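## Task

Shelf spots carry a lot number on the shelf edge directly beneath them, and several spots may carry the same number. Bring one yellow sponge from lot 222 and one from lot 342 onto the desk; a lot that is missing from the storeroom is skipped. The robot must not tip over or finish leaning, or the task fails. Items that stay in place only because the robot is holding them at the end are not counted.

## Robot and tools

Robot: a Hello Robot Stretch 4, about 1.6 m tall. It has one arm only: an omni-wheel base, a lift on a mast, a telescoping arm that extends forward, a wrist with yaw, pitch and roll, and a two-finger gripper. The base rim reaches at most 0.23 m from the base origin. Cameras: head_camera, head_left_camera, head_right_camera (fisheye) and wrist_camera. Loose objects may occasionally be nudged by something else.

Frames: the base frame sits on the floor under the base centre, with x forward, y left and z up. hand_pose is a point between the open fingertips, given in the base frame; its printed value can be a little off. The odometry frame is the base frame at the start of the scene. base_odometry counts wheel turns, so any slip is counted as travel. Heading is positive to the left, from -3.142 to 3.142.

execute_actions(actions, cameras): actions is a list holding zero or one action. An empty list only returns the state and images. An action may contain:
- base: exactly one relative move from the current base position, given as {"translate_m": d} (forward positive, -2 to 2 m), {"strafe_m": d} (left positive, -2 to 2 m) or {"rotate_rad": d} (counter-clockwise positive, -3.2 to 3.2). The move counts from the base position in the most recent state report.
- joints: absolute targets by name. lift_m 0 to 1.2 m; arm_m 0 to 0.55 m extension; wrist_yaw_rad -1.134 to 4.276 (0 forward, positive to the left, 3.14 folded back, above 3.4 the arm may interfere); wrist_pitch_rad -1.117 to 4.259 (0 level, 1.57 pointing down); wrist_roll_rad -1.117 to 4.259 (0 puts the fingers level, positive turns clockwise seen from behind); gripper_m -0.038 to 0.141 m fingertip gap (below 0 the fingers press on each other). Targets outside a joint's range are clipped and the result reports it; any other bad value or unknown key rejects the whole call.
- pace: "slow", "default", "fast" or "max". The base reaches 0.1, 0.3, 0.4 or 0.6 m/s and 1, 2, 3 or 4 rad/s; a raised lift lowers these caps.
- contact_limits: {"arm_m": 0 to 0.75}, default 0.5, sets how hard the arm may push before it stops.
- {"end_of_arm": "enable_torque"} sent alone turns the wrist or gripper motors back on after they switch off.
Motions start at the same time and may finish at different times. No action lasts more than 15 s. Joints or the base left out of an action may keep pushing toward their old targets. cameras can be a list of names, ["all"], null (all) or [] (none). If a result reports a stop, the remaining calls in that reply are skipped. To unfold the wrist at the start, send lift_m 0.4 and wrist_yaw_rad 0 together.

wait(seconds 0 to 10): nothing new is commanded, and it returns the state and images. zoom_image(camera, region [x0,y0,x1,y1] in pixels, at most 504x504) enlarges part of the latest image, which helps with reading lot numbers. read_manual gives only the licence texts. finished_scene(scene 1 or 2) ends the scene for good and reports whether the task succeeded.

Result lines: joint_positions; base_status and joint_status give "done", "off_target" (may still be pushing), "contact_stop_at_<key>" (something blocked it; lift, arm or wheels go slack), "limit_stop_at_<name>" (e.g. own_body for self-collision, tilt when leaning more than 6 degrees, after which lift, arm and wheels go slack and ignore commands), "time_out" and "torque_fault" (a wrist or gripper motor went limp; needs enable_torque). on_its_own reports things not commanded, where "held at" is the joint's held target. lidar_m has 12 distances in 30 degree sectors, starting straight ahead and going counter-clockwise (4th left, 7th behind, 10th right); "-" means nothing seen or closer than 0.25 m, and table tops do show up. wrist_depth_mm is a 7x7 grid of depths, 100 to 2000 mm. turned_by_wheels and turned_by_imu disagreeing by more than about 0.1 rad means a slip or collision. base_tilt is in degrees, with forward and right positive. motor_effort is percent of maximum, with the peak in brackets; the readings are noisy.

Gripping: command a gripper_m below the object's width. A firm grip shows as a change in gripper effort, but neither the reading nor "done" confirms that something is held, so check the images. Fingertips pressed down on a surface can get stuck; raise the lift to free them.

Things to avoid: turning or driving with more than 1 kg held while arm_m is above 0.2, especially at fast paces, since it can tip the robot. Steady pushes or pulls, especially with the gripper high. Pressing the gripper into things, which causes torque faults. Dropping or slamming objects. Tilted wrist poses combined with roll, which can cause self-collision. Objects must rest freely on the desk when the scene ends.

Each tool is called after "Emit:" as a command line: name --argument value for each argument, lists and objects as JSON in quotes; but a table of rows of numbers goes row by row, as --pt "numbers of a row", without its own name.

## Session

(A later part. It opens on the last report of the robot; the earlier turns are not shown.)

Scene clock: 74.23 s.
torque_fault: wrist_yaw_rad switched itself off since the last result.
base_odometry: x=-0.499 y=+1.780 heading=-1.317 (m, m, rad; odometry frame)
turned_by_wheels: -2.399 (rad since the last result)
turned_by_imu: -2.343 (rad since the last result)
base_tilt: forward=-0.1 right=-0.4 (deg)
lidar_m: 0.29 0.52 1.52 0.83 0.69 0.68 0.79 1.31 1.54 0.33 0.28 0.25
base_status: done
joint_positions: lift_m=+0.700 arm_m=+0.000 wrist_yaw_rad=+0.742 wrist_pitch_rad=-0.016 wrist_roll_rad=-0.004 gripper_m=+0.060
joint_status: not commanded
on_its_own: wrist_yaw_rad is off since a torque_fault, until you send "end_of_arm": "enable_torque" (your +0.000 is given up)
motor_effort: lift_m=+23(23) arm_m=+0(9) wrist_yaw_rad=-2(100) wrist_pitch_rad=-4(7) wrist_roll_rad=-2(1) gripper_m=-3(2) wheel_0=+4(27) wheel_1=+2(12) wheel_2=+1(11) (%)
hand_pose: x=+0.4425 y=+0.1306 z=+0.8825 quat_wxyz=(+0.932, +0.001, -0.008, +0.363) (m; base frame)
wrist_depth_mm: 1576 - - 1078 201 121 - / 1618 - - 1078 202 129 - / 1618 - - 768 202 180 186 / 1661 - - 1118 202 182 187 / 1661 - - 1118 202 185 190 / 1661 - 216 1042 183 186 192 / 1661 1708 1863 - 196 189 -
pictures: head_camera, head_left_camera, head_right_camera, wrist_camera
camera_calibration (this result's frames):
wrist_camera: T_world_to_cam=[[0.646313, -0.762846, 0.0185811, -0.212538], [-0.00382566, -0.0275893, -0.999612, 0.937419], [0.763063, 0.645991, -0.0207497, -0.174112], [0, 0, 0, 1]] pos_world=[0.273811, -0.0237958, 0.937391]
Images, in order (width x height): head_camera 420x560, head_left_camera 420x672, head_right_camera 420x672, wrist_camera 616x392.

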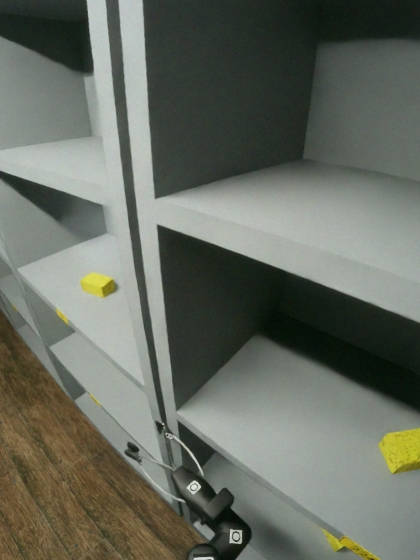

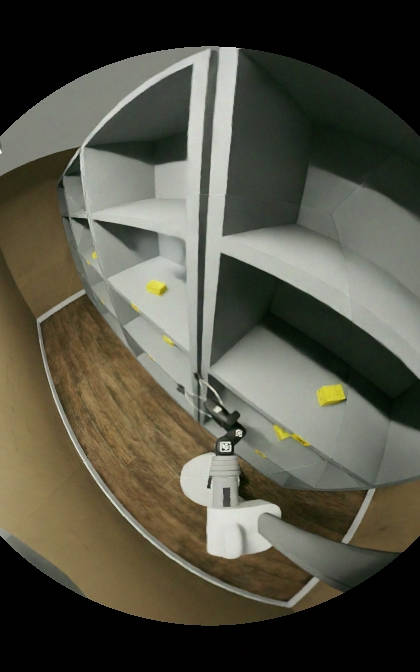

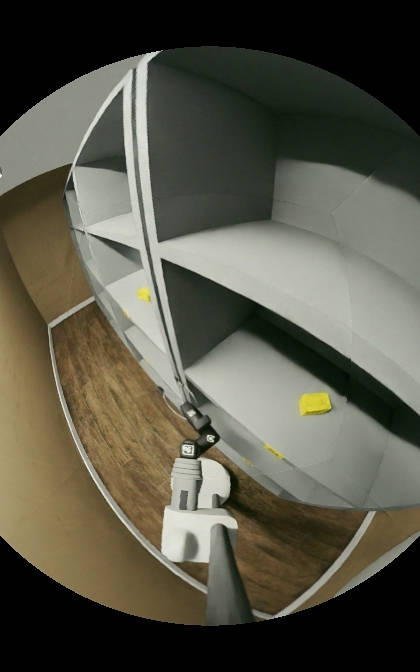

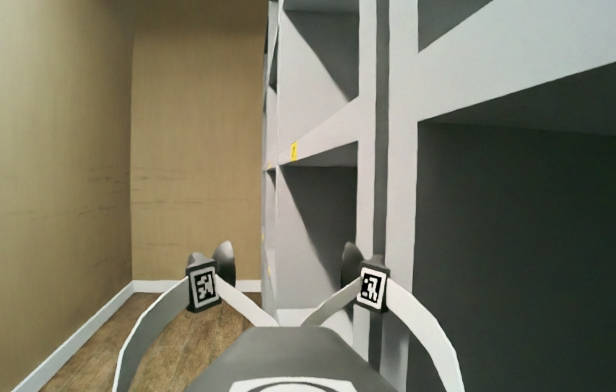

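Emit:
execute_actions --actions '[{"end_of_arm":"enable_torque"}]' --cameras '[]'

Emit:
execute_actions --actions '[{"base":{"strafe_m":0.25},"joints":{"wrist_yaw_rad":1.6}}]' --cameras '[]'

Emit:
execute_actions --actions '[{"base":{"translate_m":-0.25}}]' --cameras '[]'

Emit:
execute_actions --actions '[{"base":{"rotate_rad":-0.78}}]'

Scene clock: 75.17 s.
base_odometry: x=-0.499 y=+1.780 heading=-1.317 (m, m, rad; odometry frame)
turned_by_wheels: +0.000 (rad since the last result)
turned_by_imu: +0.000 (rad since the last result)
base_tilt: forward=-0.1 right=-0.5 (deg)
lidar_m: 0.29 0.52 1.55 0.84 0.69 0.66 0.79 1.31 1.55 0.34 0.27 0.26
base_status: not commanded
joint_positions: lift_m=+0.700 arm_m=+0.000 wrist_yaw_rad=+0.742 wrist_pitch_rad=-0.016 wrist_roll_rad=-0.004 gripper_m=+0.060
joint_status: not commanded
end_of_arm: enable_torque: each motor that was off is on again
on_its_own: wrist_yaw_rad is held at +0.742, not at your +0.000, since a torque_fault
motor_effort: lift_m=+22(22) arm_m=+0(0) wrist_yaw_rad=-2(2) wrist_pitch_rad=-6(4) wrist_roll_rad=+1(0) gripper_m=-5(1) wheel_0=+4(4) wheel_1=+2(2) wheel_2=+1(2) (%)
hand_pose: x=+0.4425 y=+0.1306 z=+0.8825 quat_wxyz=(+0.932, +0.001, -0.008, +0.363) (m; base frame)
wrist_depth_mm: 1618 - - 1078 200 121 - / 1661 - - 1078 202 129 - / 1661 - - 768 202 180 185 / 1661 - - 1118 202 183 188 / 1618 - - 1118 200 185 189 / 1618 - 216 1042 183 186 191 / 1661 1756 1863 - 196 189 -
pictures: none
No camera images: the call's "cameras" was empty. Leave "cameras" out to get every camera's image.

Scene clock: 77.30 s.
base_odometry: x=-0.257 y=+1.842 heading=-1.316 (m, m, rad; odometry frame)
turned_by_wheels: +0.000 (rad since the last result)
turned_by_imu: -0.292 (rad since the last result)
base_tilt: forward=+0.0 right=-0.5 (deg)
lidar_m: 0.29 0.39 0.93 1.08 0.71 0.66 0.66 0.91 1.73 0.47 0.31 0.26
base_status: done
joint_positions: lift_m=+0.700 arm_m=+0.000 wrist_yaw_rad=+1.600 wrist_pitch_rad=-0.016 wrist_roll_rad=-0.004 gripper_m=+0.060
joint_status: all done
motor_effort: lift_m=+22(22) arm_m=+0(0) wrist_yaw_rad=+0(90) wrist_pitch_rad=-6(12) wrist_roll_rad=+0(3) gripper_m=-2(6) wheel_0=+0(28) wheel_1=+1(17) wheel_2=+1(23) (%)
hand_pose: x=+0.2499 y=+0.2909 z=+0.8826 quat_wxyz=(+0.697, +0.004, -0.007, +0.717) (m; base frame)
wrist_depth_mm: 831 1025 1397 - - - 768 / 831 1042 1430 - - - 768 / 854 1060 1397 - - - 715 / 854 1078 1430 - - - 778 / 854 1060 1308 - - - 778 / 866 976 216 1921 200 - 778 / 866 1008 1308 - 1863 1618 778
pictures: none
No camera images: the call's "cameras" was empty. Leave "cameras" out to get every camera's image.

Scene clock: 79.60 s.
base_odometry: x=-0.320 y=+2.084 heading=-1.317 (m, m, rad; odometry frame)
turned_by_wheels: -0.001 (rad since the last result)
turned_by_imu: +0.000 (rad since the last result)
base_tilt: forward=+0.0 right=-0.5 (deg)
lidar_m: 0.51 0.69 1.58 0.71 0.46 0.43 0.46 0.61 1.41 1.65 0.56 0.50
base_status: done
joint_positions: lift_m=+0.700 arm_m=+0.000 wrist_yaw_rad=+1.600 wrist_pitch_rad=-0.016 wrist_roll_rad=-0.004 gripper_m=+0.060
joint_status: not commanded
motor_effort: lift_m=+23(23) arm_m=+0(0) wrist_yaw_rad=+0(0) wrist_pitch_rad=-6(6) wrist_roll_rad=-1(0) gripper_m=-2(3) wheel_0=-3(8) wheel_1=-3(7) wheel_2=-2(8) (%)
hand_pose: x=+0.2499 y=+0.2909 z=+0.8826 quat_wxyz=(+0.697, +0.004, -0.007, +0.717) (m; base frame)
wrist_depth_mm: 627 778 1042 1618 - - 1618 / 634 788 1078 1618 - - 1618 / 634 798 1078 1661 - - 1618 / 647 809 1078 1618 - - 1618 / 647 809 991 1537 - - 1618 / 640 750 216 1464 200 - 1618 / 647 750 991 - 1808 1756 1618
pictures: none
No camera images: the call's "cameras" was empty. Leave "cameras" out to get every camera's image.

Scene clock: 81.13 s.
base_odometry: x=-0.320 y=+2.084 heading=-2.097 (m, m, rad; odometry frame)
turned_by_wheels: -0.780 (rad since the last result)
turned_by_imu: -0.772 (rad since the last result)
base_tilt: forward=-0.1 right=-0.5 (deg)
lidar_m: 0.52 0.48 0.56 0.95 1.07 0.57 0.44 0.44 0.50 0.82 1.60 0.64
base_status: done
joint_positions: lift_m=+0.700 arm_m=+0.000 wrist_yaw_rad=+1.600 wrist_pitch_rad=-0.016 wrist_roll_rad=-0.004 gripper_m=+0.060
joint_status: not commanded
motor_effort: lift_m=+22(23) arm_m=+0(0) wrist_yaw_rad=-1(0) wrist_pitch_rad=-6(5) wrist_roll_rad=+0(0) gripper_m=-3(2) wheel_0=+3(7) wheel_1=+3(9) wheel_2=+0(7) (%)
hand_pose: x=+0.2499 y=+0.2909 z=+0.8826 quat_wxyz=(+0.697, +0.004, -0.007, +0.717) (m; base frame)
wrist_depth_mm: - - - 1205 1098 384 415 / - - - 1281 1229 387 418 / - - - 1255 512 362 297 / - - - 1308 1255 397 430 / - - 1499 1308 455 397 433 / - - 216 1042 201 397 442 / 1808 1756 1863 - 477 404 445
pictures: head_camera, head_left_camera, head_right_camera, wrist_camera
camera_calibration (this result's frames):
wrist_camera: T_world_to_cam=[[0.999774, -0.0105541, 0.0184429, -0.272793], [0.0182201, -0.0208344, -0.999617, 0.933668], [0.0109343, 0.999727, -0.0206374, -0.0456808], [0, 0, 0, 1]] pos_world=[0.25622, 0.0622417, 0.937398]
Images, in order (width x height): head_camera 420x560, head_left_camera 420x672, head_right_camera 420x672, wrist_camera 616x392.

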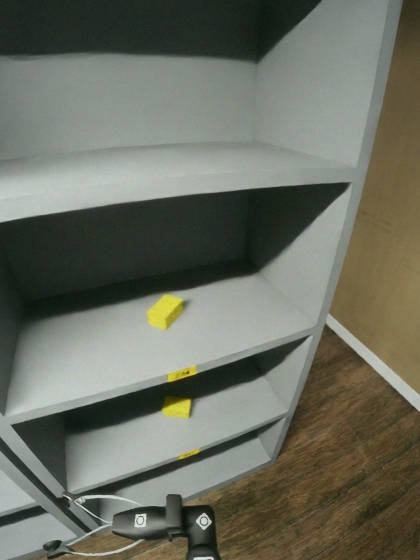

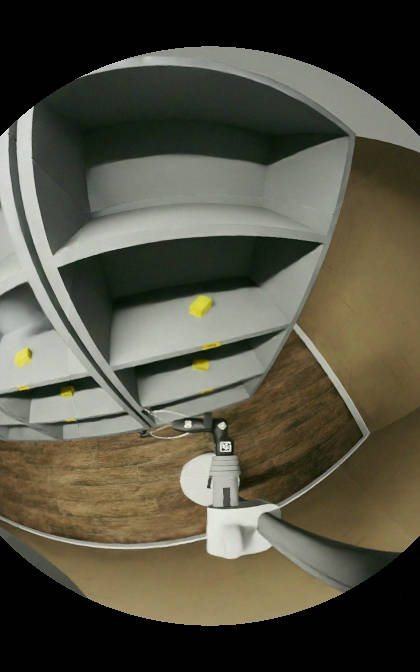

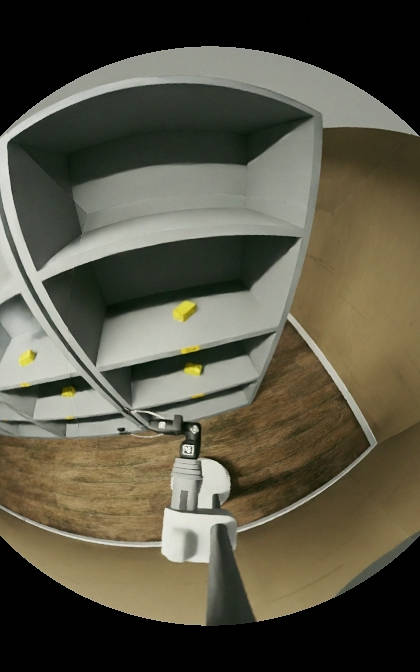

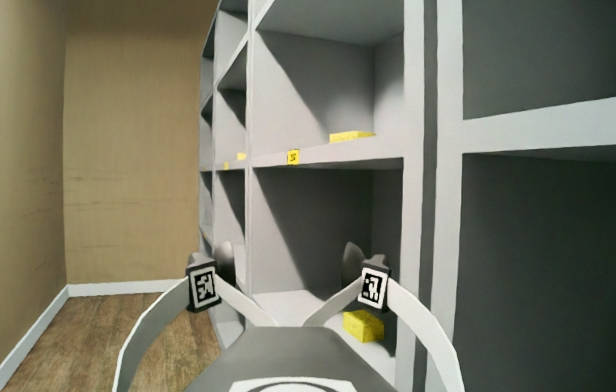

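Emit:
zoom_image --camera "head_camera" --region '[140,350,240,480]'

Emit:
execute_actions --actions '[{"base":{"rotate_rad":0.33}}]'

Region (140, 350, 240, 480) of head_camera's 420x560 image, scaled by 3.877, with more detail than that image has; it fills the left 388 columns of this view, and the rest is white.

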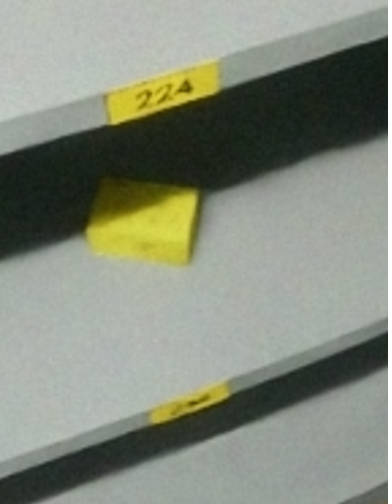

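Scene clock: 82.80 s.
base_odometry: x=-0.320 y=+2.084 heading=-1.767 (m, m, rad; odometry frame)
turned_by_wheels: +0.329 (rad since the last result)
turned_by_imu: +0.327 (rad since the last result)
base_tilt: forward=+0.0 right=-0.5 (deg)
lidar_m: 0.49 0.51 0.72 1.86 0.65 0.45 0.43 0.46 0.65 1.59 0.77 0.54
base_status: done
joint_positions: lift_m=+0.700 arm_m=+0.000 wrist_yaw_rad=+1.600 wrist_pitch_rad=-0.016 wrist_roll_rad=-0.004 gripper_m=+0.060
joint_status: not commanded
motor_effort: lift_m=+22(22) arm_m=+0(0) wrist_yaw_rad=-3(3) wrist_pitch_rad=-5(6) wrist_roll_rad=-1(1) gripper_m=+1(2) wheel_0=-3(7) wheel_1=-3(7) wheel_2=-1(7) (%)
hand_pose: x=+0.2499 y=+0.2909 z=+0.8826 quat_wxyz=(+0.697, +0.004, -0.007, +0.717) (m; base frame)
wrist_depth_mm: 1060 1537 - - 1138 1118 991 / 1060 1576 - - 1118 1138 1025 / 1078 1618 - - 1138 691 459 / 1078 1618 - - 1138 1160 1025 / 1078 1618 - - 1160 1160 1008 / 1060 1397 216 - 200 1118 976 / 1078 1366 1921 - 1160 778 809
pictures: head_camera, head_left_camera, head_right_camera, wrist_camera
camera_calibration (this result's frames):
wrist_camera: T_world_to_cam=[[0.999774, -0.0105526, 0.0184427, -0.272794], [0.0182199, -0.0208342, -0.999617, 0.933668], [0.0109328, 0.999727, -0.0206372, -0.0456807], [0, 0, 0, 1]] pos_world=[0.25622, 0.0622418, 0.937398]
Images, in order (width x height): head_camera 420x560, head_left_camera 420x672, head_right_camera 420x672, wrist_camera 616x392.

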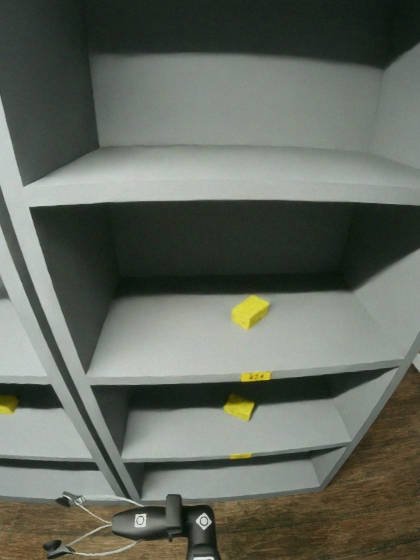

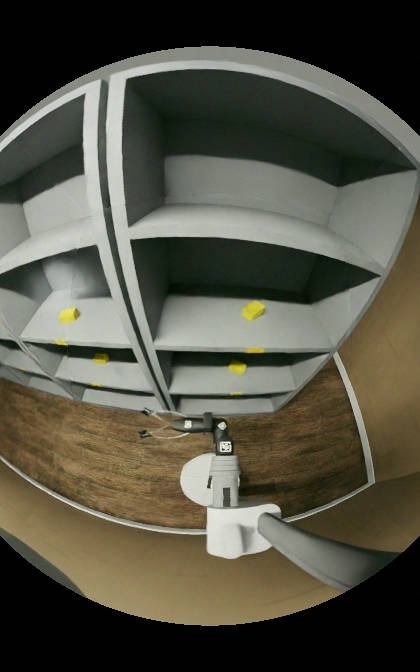

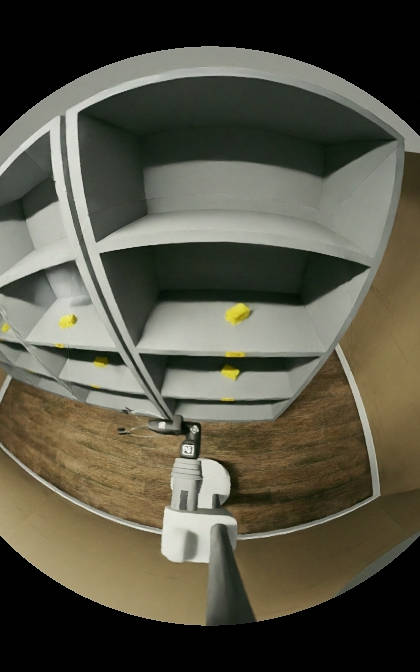

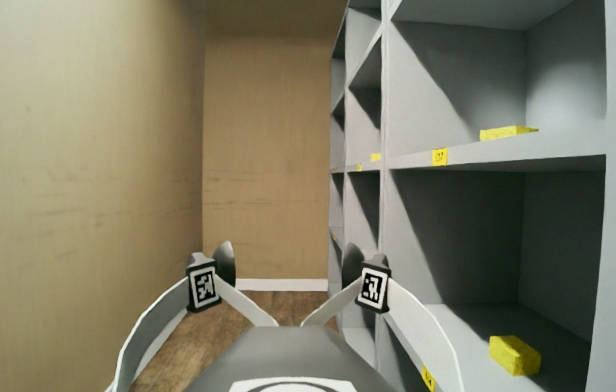

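Emit:
execute_actions --actions '[{"base":{"translate_m":-0.15},"joints":{"lift_m":0.6,"wrist_yaw_rad":0.7}}]'

Emit:
zoom_image --camera "head_camera" --region '[190,320,300,450]'

Emit:
zoom_image --camera "wrist_camera" --region '[0,0,500,392]'

Scene clock: 89.80 s.
base_odometry: x=-0.290 y=+2.231 heading=-1.768 (m, m, rad; odometry frame)
turned_by_wheels: +0.000 (rad since the last result)
turned_by_imu: +0.001 (rad since the last result)
base_tilt: forward=-0.1 right=-0.5 (deg)
lidar_m: 0.64 0.68 0.95 1.23 0.43 0.31 0.28 0.31 0.44 1.22 1.66 0.70
base_status: done
joint_positions: lift_m=+0.600 arm_m=+0.000 wrist_yaw_rad=+0.700 wrist_pitch_rad=-0.016 wrist_roll_rad=-0.004 gripper_m=+0.060
joint_status: all done
motor_effort: lift_m=+14(21) arm_m=+0(0) wrist_yaw_rad=-2(8) wrist_pitch_rad=-6(5) wrist_roll_rad=-1(0) gripper_m=-2(1) wheel_0=-3(6) wheel_1=-3(7) wheel_2=+0(10) (%)
hand_pose: x=+0.4478 y=+0.1191 z=+0.7833 quat_wxyz=(+0.939, +0.001, -0.008, +0.343) (m; base frame)
wrist_depth_mm: 1078 1205 1281 535 647 394 343 / 1098 1182 691 521 504 477 459 / 1098 1182 1205 544 715 778 707 / 1118 1229 1281 554 732 788 723 / 1118 1229 1205 535 741 809 715 / 1118 891 216 535 200 778 715 / 1118 1160 699 - 591 580 615
pictures: head_camera, head_left_camera, head_right_camera, wrist_camera
camera_calibration (this result's frames):
wrist_camera: T_world_to_cam=[[0.613647, -0.789365, 0.0184435, -0.204988], [-0.00498926, -0.0272347, -0.999617, 0.838357], [0.789565, 0.61332, -0.0206508, -0.180759], [0, 0, 0, 1]] pos_world=[0.272694, -0.0281151, 0.838083]
Images, in order (width x height): head_camera 420x560, head_left_camera 420x672, head_right_camera 420x672, wrist_camera 616x392.

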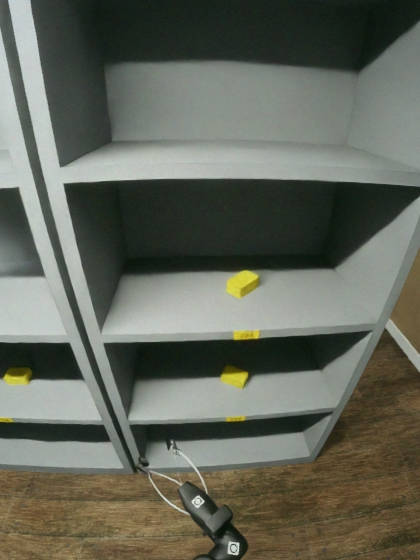

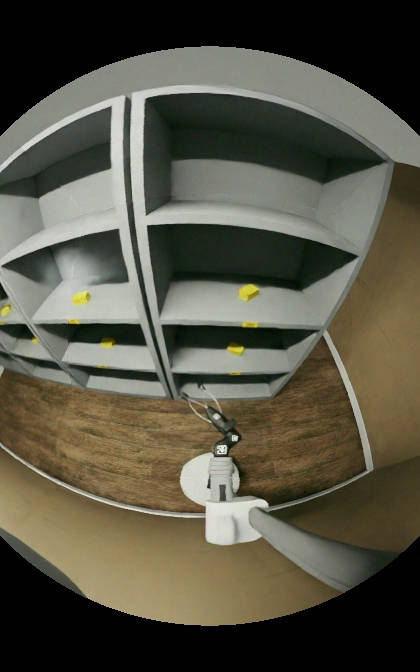

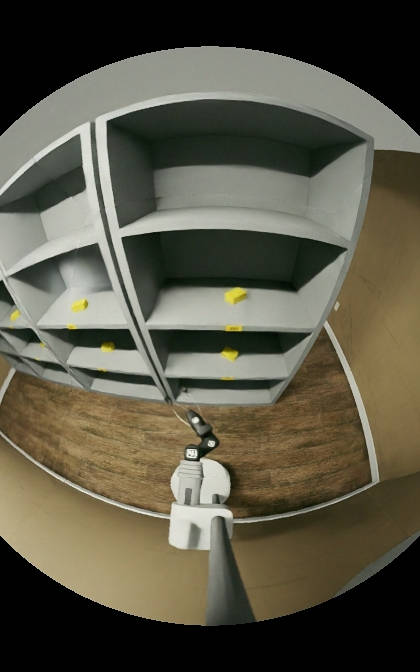

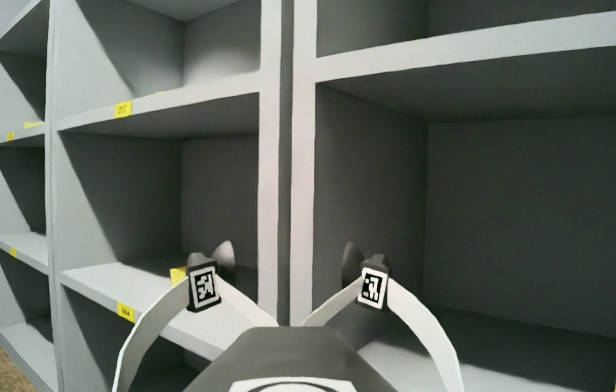

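Region (190, 320, 300, 450) of head_camera's 420x560 image, scaled by 3.877, with more detail than that image has; it fills the left 426 columns of this view, and the rest is white.

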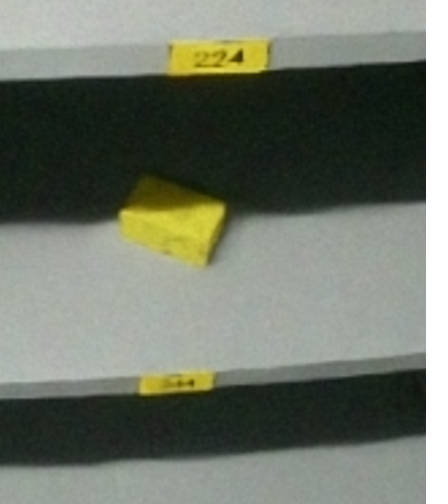

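Region (0, 0, 500, 392) of wrist_camera's 616x392 image, scaled by 1.008; it fills the top 395 rows of this view, and the rest is white.

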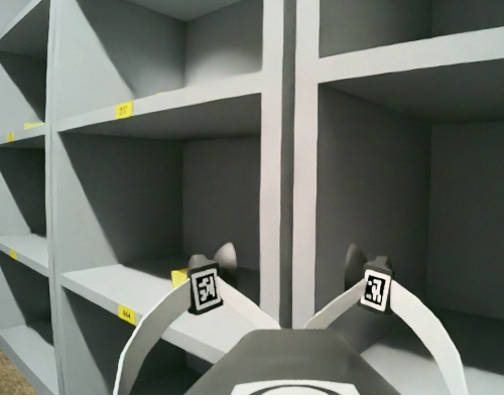

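Emit:
execute_actions --actions '[{"base":{"strafe_m":0.8},"joints":{"lift_m":0.5,"wrist_yaw_rad":0.4}}]'

Emit:
zoom_image --camera "wrist_camera" --region '[0,0,450,392]'

Emit:
zoom_image --camera "head_camera" --region '[100,300,320,450]'

Scene clock: 94.27 s.
base_odometry: x=+0.494 y=+2.075 heading=-1.767 (m, m, rad; odometry frame)
turned_by_wheels: +0.000 (rad since the last result)
turned_by_imu: +0.003 (rad since the last result)
base_tilt: forward=+0.0 right=-0.5 (deg)
lidar_m: 0.64 0.69 0.96 1.23 0.44 0.30 0.29 0.32 0.44 1.18 0.95 0.69
base_status: done
joint_positions: lift_m=+0.500 arm_m=+0.000 wrist_yaw_rad=+0.400 wrist_pitch_rad=-0.016 wrist_roll_rad=-0.004 gripper_m=+0.060
joint_status: all done
motor_effort: lift_m=+14(13) arm_m=+0(1) wrist_yaw_rad=-4(7) wrist_pitch_rad=-5(7) wrist_roll_rad=-1(1) gripper_m=-3(3) wheel_0=-1(10) wheel_1=+1(10) wheel_2=+1(2) (%)
hand_pose: x=+0.4706 y=+0.0319 z=+0.6832 quat_wxyz=(+0.980, +0.000, -0.008, +0.199) (m; base frame)
wrist_depth_mm: 585 559 591 585 580 559 559 / 707 585 788 891 820 768 732 / 1205 591 831 917 842 788 750 / 1205 597 831 917 854 788 741 / 699 597 759 891 842 788 750 / 627 569 216 525 200 569 559 / 1229 597 723 - 424 397 410
pictures: head_camera, head_left_camera, head_right_camera, wrist_camera
camera_calibration (this result's frames):
wrist_camera: T_world_to_cam=[[0.352901, -0.935479, 0.0184439, -0.158592], [-0.0128229, -0.0245458, -0.999616, 0.739729], [0.935573, 0.352529, -0.0206578, -0.207766], [0, 0, 0, 1]] pos_world=[0.259833, -0.0569585, 0.738078]
Images, in order (width x height): head_camera 420x560, head_left_camera 420x672, head_right_camera 420x672, wrist_camera 616x392.

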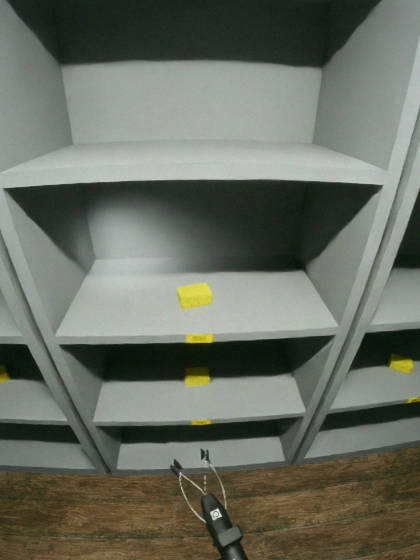

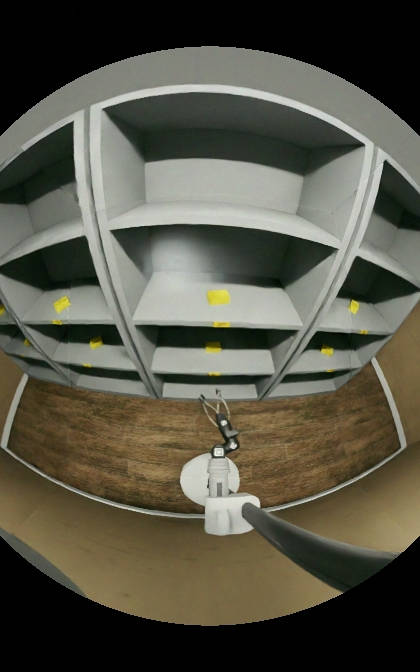

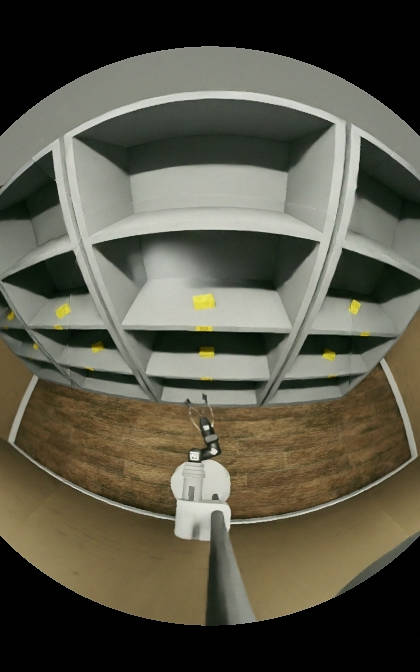

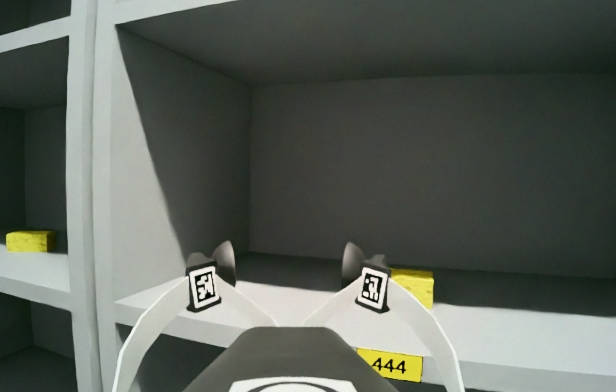

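Region (0, 0, 450, 392) of wrist_camera's 616x392 image, scaled by 1.120; it fills the top 439 rows of this view, and the rest is white.

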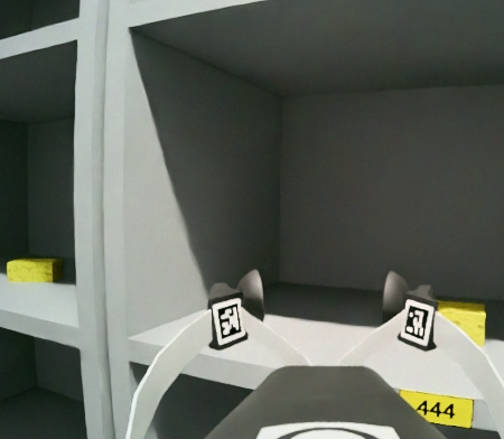

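Region (100, 300, 320, 450) of head_camera's 420x560 image, scaled by 2.291, with more detail than that image has; it fills the top 344 rows of this view, and the rest is white.

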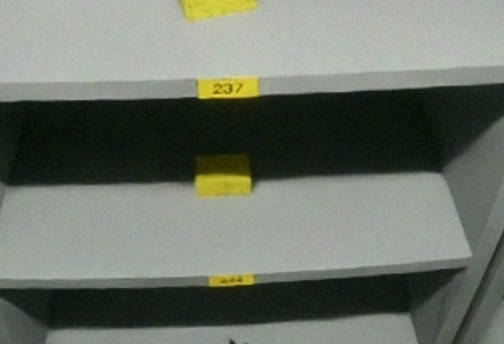

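237, 444. Next units.

Emit:
execute_actions --actions '[{"base":{"strafe_m":0.85},"joints":{"lift_m":0.45,"wrist_yaw_rad":0.25}}]'

Emit:
zoom_image --camera "head_camera" --region '[100,300,320,450]'

Scene clock: 98.63 s.
base_odometry: x=+1.328 y=+1.909 heading=-1.767 (m, m, rad; odometry frame)
turned_by_wheels: +0.000 (rad since the last result)
turned_by_imu: +0.004 (rad since the last result)
base_tilt: forward=-0.1 right=-0.4 (deg)
lidar_m: 0.62 0.66 0.93 1.27 0.45 0.32 0.28 0.31 0.46 1.25 0.93 0.69
base_status: done
joint_positions: lift_m=+0.450 arm_m=+0.000 wrist_yaw_rad=+0.250 wrist_pitch_rad=-0.016 wrist_roll_rad=-0.004 gripper_m=+0.060
joint_status: all done
motor_effort: lift_m=+14(13) arm_m=+0(0) wrist_yaw_rad=-1(10) wrist_pitch_rad=-6(5) wrist_roll_rad=-1(0) gripper_m=-2(2) wheel_0=+1(9) wheel_1=+0(11) wheel_2=+1(2) (%)
hand_pose: x=+0.4720 y=-0.0132 z=+0.6332 quat_wxyz=(+0.992, -0.001, -0.008, +0.125) (m; base frame)
wrist_depth_mm: 615 699 715 715 699 676 559 / 634 842 904 866 854 798 564 / 640 854 931 878 854 820 569 / 640 866 931 891 854 820 564 / 597 691 715 609 750 750 554 / 609 492 216 436 200 424 421 / 640 778 946 - 866 778 512
pictures: head_camera, head_left_camera, head_right_camera, wrist_camera
camera_calibration (this result's frames):
wrist_camera: T_world_to_cam=[[0.209161, -0.977707, 0.018444, -0.13311], [-0.0163488, -0.0223548, -0.999616, 0.690351], [0.977744, 0.20878, -0.0206601, -0.216003], [0, 0, 0, 1]] pos_world=[0.250324, -0.069613, 0.688078]
Images, in order (width x height): head_camera 420x560, head_left_camera 420x672, head_right_camera 420x672, wrist_camera 616x392.

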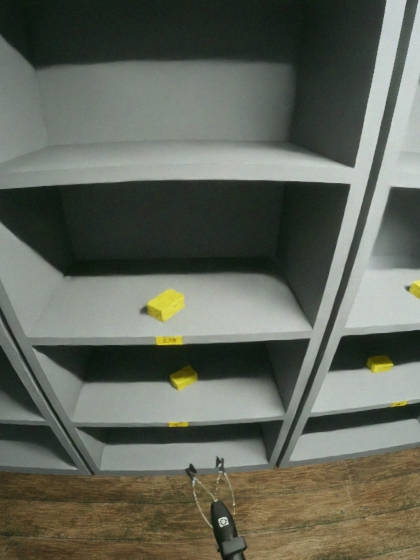

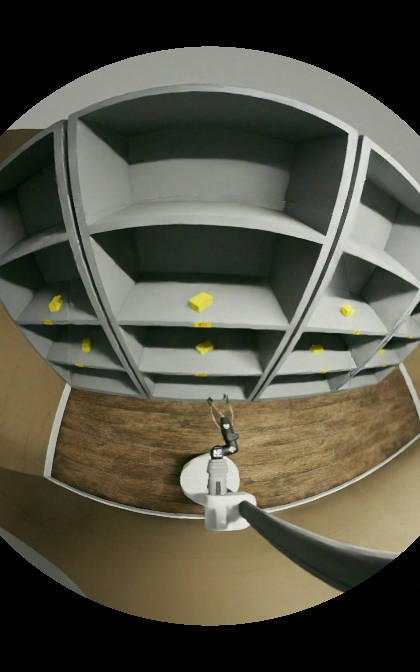

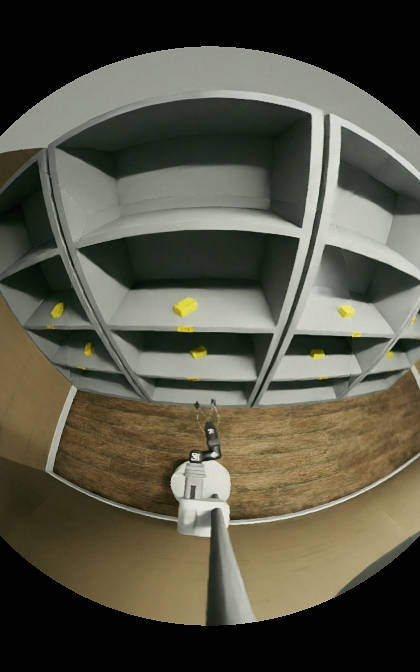

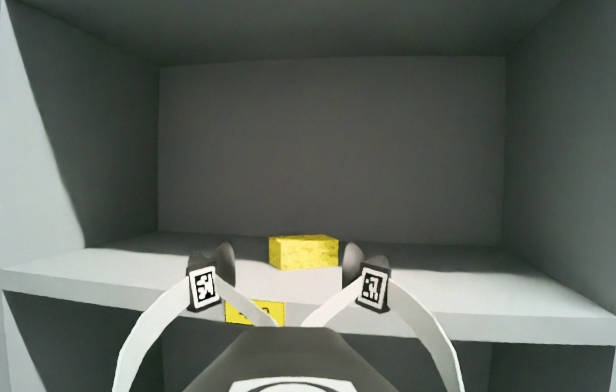

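Region (100, 300, 320, 450) of head_camera's 420x560 image, scaled by 2.291, with more detail than that image has; it fills the top 344 rows of this view, and the rest is white.

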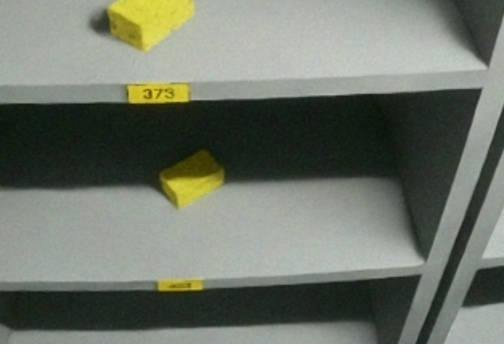

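Lower label hidden; raise to read.

Emit:
execute_actions --actions '[{"joints":{"lift_m":0.52}}]' --cameras '["wrist_camera"]'

Scene clock: 100.17 s.
base_odometry: x=+1.328 y=+1.909 heading=-1.767 (m, m, rad; odometry frame)
turned_by_wheels: +0.000 (rad since the last result)
turned_by_imu: +0.001 (rad since the last result)
base_tilt: forward=+0.0 right=-0.4 (deg)
lidar_m: 0.64 0.69 0.92 1.29 0.45 0.30 0.30 0.32 0.46 1.28 0.98 0.65
base_status: not commanded
joint_positions: lift_m=+0.520 arm_m=+0.000 wrist_yaw_rad=+0.250 wrist_pitch_rad=-0.016 wrist_roll_rad=-0.004 gripper_m=+0.060
joint_status: all done
motor_effort: lift_m=+25(28) arm_m=+0(0) wrist_yaw_rad=-2(2) wrist_pitch_rad=-6(5) wrist_roll_rad=-1(0) gripper_m=-4(1) wheel_0=+1(1) wheel_1=+0(0) wheel_2=+1(1) (%)
hand_pose: x=+0.4720 y=-0.0132 z=+0.7023 quat_wxyz=(+0.992, -0.001, -0.008, +0.125) (m; base frame)
wrist_depth_mm: 539 525 535 535 525 508 508 / 627 750 842 842 820 768 569 / 634 854 917 891 854 809 564 / 640 866 931 891 854 809 569 / 640 820 917 891 842 820 559 / 569 585 216 574 200 621 525 / 609 504 480 - 433 427 449
pictures: wrist_camera
camera_calibration (this result's frames):
wrist_camera: T_world_to_cam=[[0.209162, -0.977707, 0.0184443, -0.134385], [-0.0163582, -0.0223571, -0.999616, 0.759424], [0.977744, 0.20878, -0.0206698, -0.214569], [0, 0, 0, 1]] pos_world=[0.250325, -0.0696128, 0.757176]
Images, in order (width x height): wrist_camera 616x392.

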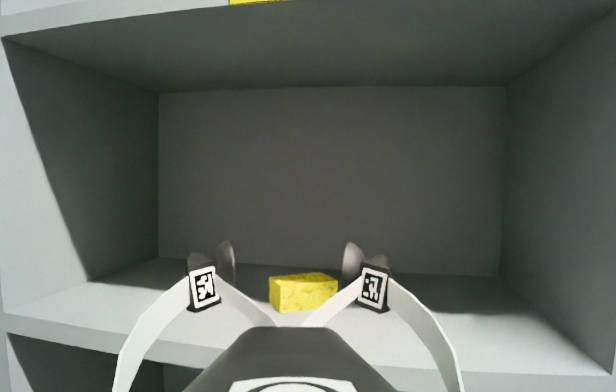

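Wrong way.

Emit:
execute_actions --actions '[{"joints":{"lift_m":0.36,"wrist_yaw_rad":0.4}}]' --cameras '["wrist_camera"]'

Scene clock: 102.23 s.
base_odometry: x=+1.328 y=+1.909 heading=-1.767 (m, m, rad; odometry frame)
turned_by_wheels: +0.000 (rad since the last result)
turned_by_imu: +0.001 (rad since the last result)
base_tilt: forward=-0.1 right=-0.4 (deg)
lidar_m: 0.64 0.69 0.94 1.28 0.44 0.32 0.30 0.32 0.47 1.28 0.96 0.69
base_status: not commanded
joint_positions: lift_m=+0.360 arm_m=+0.000 wrist_yaw_rad=+0.400 wrist_pitch_rad=-0.016 wrist_roll_rad=-0.004 gripper_m=+0.060
joint_status: all done
motor_effort: lift_m=+14(24) arm_m=+0(0) wrist_yaw_rad=+1(3) wrist_pitch_rad=-5(5) wrist_roll_rad=-1(1) gripper_m=-3(3) wheel_0=+1(1) wheel_1=+0(0) wheel_2=+1(1) (%)
hand_pose: x=+0.4706 y=+0.0317 z=+0.5432 quat_wxyz=(+0.980, +0.000, -0.008, +0.198) (m; base frame)
wrist_depth_mm: 585 676 904 891 831 778 723 / 585 683 946 904 842 778 741 / 591 699 946 917 842 788 741 / 597 647 878 891 768 788 750 / 603 676 488 455 418 397 368 / 615 654 216 904 201 788 750 / 609 647 904 - 866 788 750
pictures: wrist_camera
camera_calibration (this result's frames):
wrist_camera: T_world_to_cam=[[0.35213, -0.935769, 0.0184442, -0.155878], [-0.0128542, -0.0245397, -0.999616, 0.599784], [0.935863, 0.351758, -0.0206697, -0.210702], [0, 0, 0, 1]] pos_world=[0.259787, -0.0570316, 0.598074]
Images, in order (width x height): wrist_camera 616x392.

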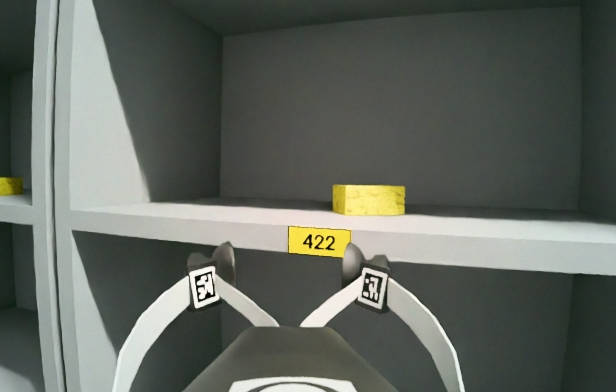

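Emit:
execute_actions --actions '[{"base":{"strafe_m":0.75},"joints":{"wrist_yaw_rad":0.3}}]'

Emit:
zoom_image --camera "head_camera" --region '[80,280,320,450]'

Scene clock: 106.27 s.
base_odometry: x=+2.063 y=+1.762 heading=-1.767 (m, m, rad; odometry frame)
turned_by_wheels: +0.000 (rad since the last result)
turned_by_imu: +0.003 (rad since the last result)
base_tilt: forward=-0.1 right=-0.4 (deg)
lidar_m: 0.63 0.66 0.72 0.69 0.46 0.30 0.28 0.30 0.47 1.30 0.96 0.67
base_status: done
joint_positions: lift_m=+0.360 arm_m=+0.000 wrist_yaw_rad=+0.300 wrist_pitch_rad=-0.016 wrist_roll_rad=-0.004 gripper_m=+0.060
joint_status: all done
motor_effort: lift_m=+14(14) arm_m=+0(0) wrist_yaw_rad=-2(5) wrist_pitch_rad=-6(5) wrist_roll_rad=-1(0) gripper_m=-2(3) wheel_0=+1(9) wheel_1=+1(13) wheel_2=+1(2) (%)
hand_pose: x=+0.4723 y=+0.0018 z=+0.5432 quat_wxyz=(+0.989, -0.001, -0.008, +0.150) (m; base frame)
wrist_depth_mm: 788 904 904 854 831 407 375 / 788 976 931 878 842 413 377 / 809 976 931 891 842 413 375 / 750 931 627 878 820 407 375 / 778 976 462 442 418 394 375 / 809 976 216 891 200 439 379 / 820 917 976 - 866 394 382
pictures: head_camera, head_left_camera, head_right_camera, wrist_camera
camera_calibration (this result's frames):
wrist_camera: T_world_to_cam=[[0.257755, -0.966034, 0.0184445, -0.139753], [-0.0152207, -0.0231468, -0.999616, 0.600184], [0.96609, 0.257376, -0.02067, -0.215866], [0, 0, 0, 1]] pos_world=[0.253704, -0.0655553, 0.598069]
Images, in order (width x height): head_camera 420x560, head_left_camera 420x672, head_right_camera 420x672, wrist_camera 616x392.

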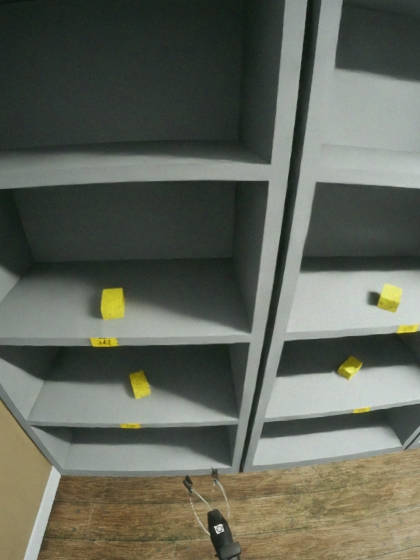

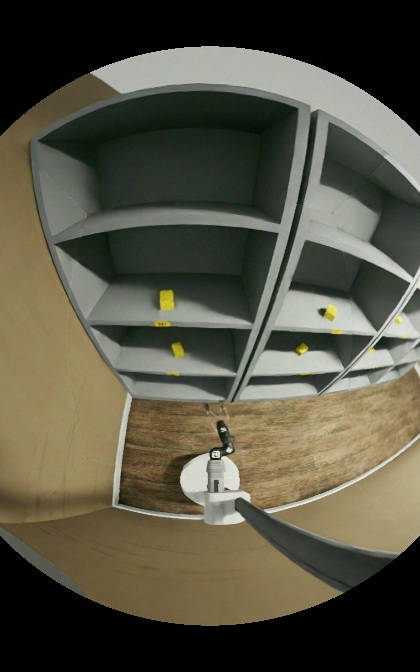

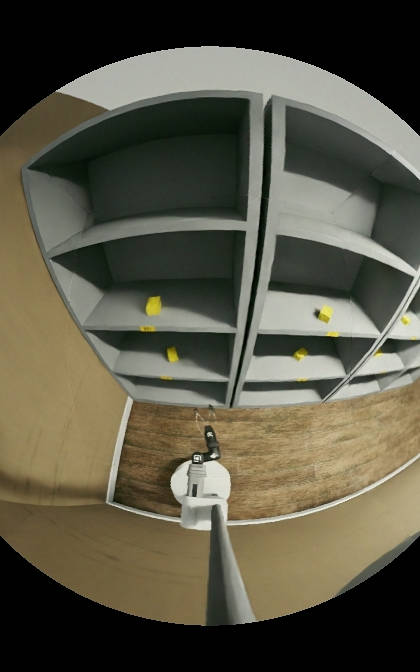

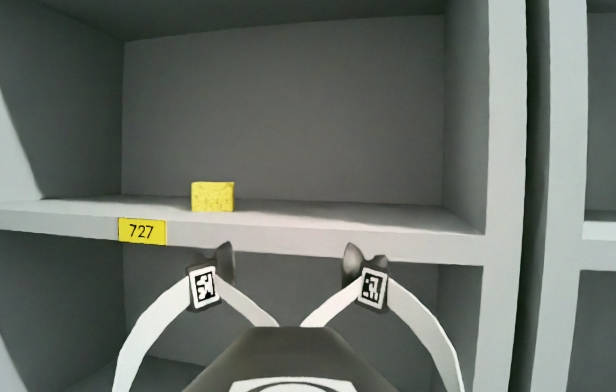

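Region (80, 280, 320, 450) of head_camera's 420x560 image, scaled by 2.100, with more detail than that image has; it fills the top 357 rows of this view, and the rest is white.

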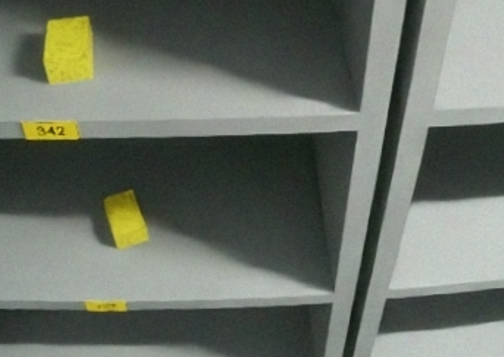

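Emit:
execute_actions --actions '[{"base":{"strafe_m":0.33},"joints":{"wrist_yaw_rad":0,"lift_m":0.88,"gripper_m":0.13}}]' --cameras '["wrist_camera","head_camera"]'

Scene clock: 109.70 s.
base_odometry: x=+2.387 y=+1.698 heading=-1.767 (m, m, rad; odometry frame)
turned_by_wheels: +0.000 (rad since the last result)
turned_by_imu: +0.002 (rad since the last result)
base_tilt: forward=-0.1 right=-0.4 (deg)
lidar_m: 0.62 0.52 0.37 0.35 0.37 0.32 0.29 0.30 0.44 1.29 0.93 0.68
base_status: done
joint_positions: lift_m=+0.880 arm_m=+0.000 wrist_yaw_rad=+0.000 wrist_pitch_rad=-0.016 wrist_roll_rad=-0.004 gripper_m=+0.130
joint_status: all done
motor_effort: lift_m=+25(28) arm_m=+0(0) wrist_yaw_rad=-2(3) wrist_pitch_rad=-5(6) wrist_roll_rad=+0(0) gripper_m=-1(0) wheel_0=+0(9) wheel_1=+1(10) wheel_2=+1(2) (%)
hand_pose: x=+0.4594 y=-0.0873 z=+1.0623 quat_wxyz=(+1.000, -0.002, -0.008, +0.000) (m; base frame)
wrist_depth_mm: 654 768 788 778 778 691 544 / 661 854 854 866 891 750 539 / 668 854 878 878 904 750 539 / 676 878 878 904 904 750 539 / 544 564 585 530 615 615 521 / 597 439 445 449 917 469 492 / 668 891 904 - 931 668 535
pictures: head_camera, wrist_camera
camera_calibration (this result's frames):
wrist_camera: T_world_to_cam=[[-0.0392366, -0.99906, 0.0184461, -0.0985848], [-0.0214219, -0.017615, -0.999615, 1.12015], [0.999, -0.0396167, -0.0207106, -0.210717], [0, 0, 0, 1]] pos_world=[0.230634, -0.0871085, 1.11717]
Images, in order (width x height): head_camera 420x560, wrist_camera 616x392.

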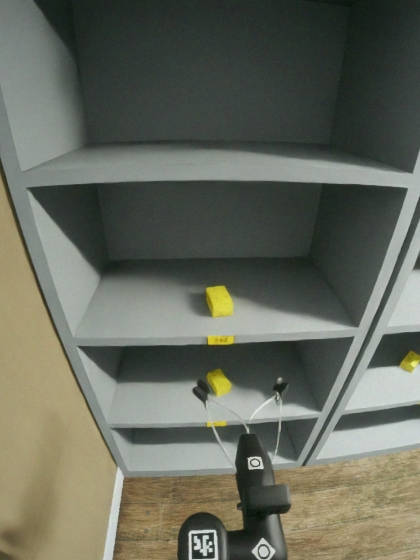

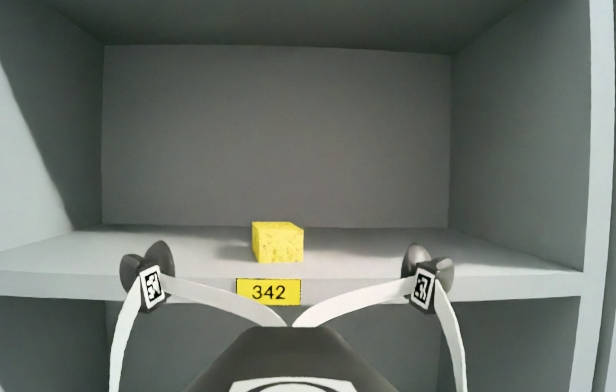

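Emit:
execute_actions --actions '[{"base":{"strafe_m":0.02},"joints":{"lift_m":0.856,"arm_m":0.15}}]' --cameras '["wrist_camera"]'

Emit:
execute_actions --actions '[{"joints":{"arm_m":0.32}}]' --cameras '["wrist_camera"]'

Scene clock: 112.60 s.
base_odometry: x=+2.407 y=+1.694 heading=-1.767 (m, m, rad; odometry frame)
turned_by_wheels: +0.000 (rad since the last result)
turned_by_imu: +0.001 (rad since the last result)
base_tilt: forward=+0.0 right=-0.5 (deg)
lidar_m: 0.63 0.52 0.36 0.34 0.36 0.32 0.29 0.32 0.49 1.31 0.95 0.67
base_status: done
joint_positions: lift_m=+0.856 arm_m=+0.149 wrist_yaw_rad=+0.000 wrist_pitch_rad=-0.016 wrist_roll_rad=-0.004 gripper_m=+0.130
joint_status: all done
motor_effort: lift_m=+15(26) arm_m=+8(10) wrist_yaw_rad=-1(2) wrist_pitch_rad=-3(5) wrist_roll_rad=-1(0) gripper_m=+0(0) wheel_0=+1(8) wheel_1=+0(9) wheel_2=+0(0) (%)
hand_pose: x=+0.6079 y=-0.0874 z=+1.0392 quat_wxyz=(+1.000, -0.002, -0.008, +0.000) (m; base frame)
wrist_depth_mm: 627 715 723 732 741 732 559 / 634 715 732 732 750 759 559 / 647 723 732 741 759 759 564 / 654 732 732 741 759 759 564 / 436 449 477 382 492 496 492 / 293 293 298 301 307 314 319 / 640 750 750 - 768 707 544
pictures: wrist_camera
camera_calibration (this result's frames):
wrist_camera: T_world_to_cam=[[-0.0395219, -0.999048, 0.0184476, -0.0922391], [-0.0214651, -0.0176089, -0.999615, 1.10025], [0.998988, -0.0399027, -0.0207487, -0.359585], [0, 0, 0, 1]] pos_world=[0.379193, -0.0871256, 1.09407]
Images, in order (width x height): wrist_camera 616x392.

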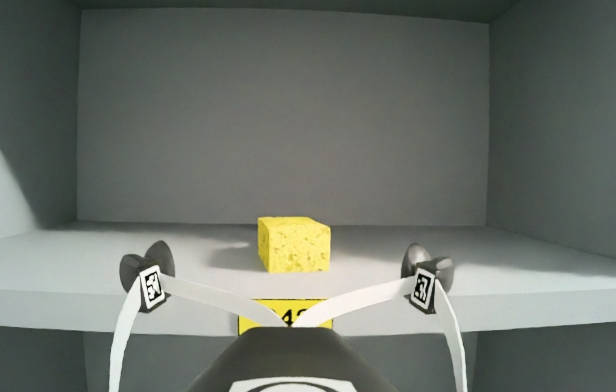

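Scene clock: 114.20 s.
base_odometry: x=+2.407 y=+1.694 heading=-1.767 (m, m, rad; odometry frame)
turned_by_wheels: +0.000 (rad since the last result)
turned_by_imu: +0.001 (rad since the last result)
base_tilt: forward=+0.0 right=-0.5 (deg)
lidar_m: 0.62 0.53 0.36 0.34 0.35 0.32 0.29 0.31 0.46 1.28 0.95 0.67
base_status: not commanded
joint_positions: lift_m=+0.856 arm_m=+0.319 wrist_yaw_rad=+0.000 wrist_pitch_rad=-0.016 wrist_roll_rad=-0.004 gripper_m=+0.130
joint_status: all done
motor_effort: lift_m=+14(14) arm_m=+8(8) wrist_yaw_rad=+0(2) wrist_pitch_rad=-7(5) wrist_roll_rad=+0(1) gripper_m=-3(1) wheel_0=+1(1) wheel_1=+0(0) wheel_2=+0(0) (%)
hand_pose: x=+0.7779 y=-0.0874 z=+1.0392 quat_wxyz=(+1.000, -0.002, -0.008, +0.000) (m; base frame)
wrist_depth_mm: 544 549 559 569 574 580 554 / 549 559 559 569 580 585 564 / 554 559 569 574 585 591 569 / 559 564 569 574 591 603 564 / 433 449 413 260 488 492 488 / 253 227 231 208 227 274 272 / 190 186 200 - 206 191 -
pictures: wrist_camera
camera_calibration (this result's frames):
wrist_camera: T_world_to_cam=[[-0.0395314, -0.999048, 0.0184463, -0.0855152], [-0.021434, -0.0176086, -0.999615, 1.10388], [0.998988, -0.0399116, -0.0207175, -0.529427], [0, 0, 0, 1]] pos_world=[0.549171, -0.0871261, 1.09407]
Images, in order (width x height): wrist_camera 616x392.

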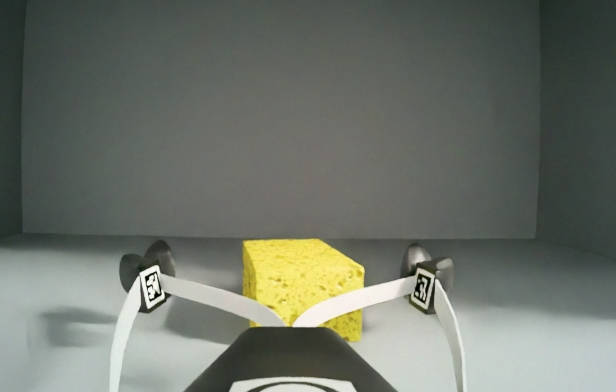

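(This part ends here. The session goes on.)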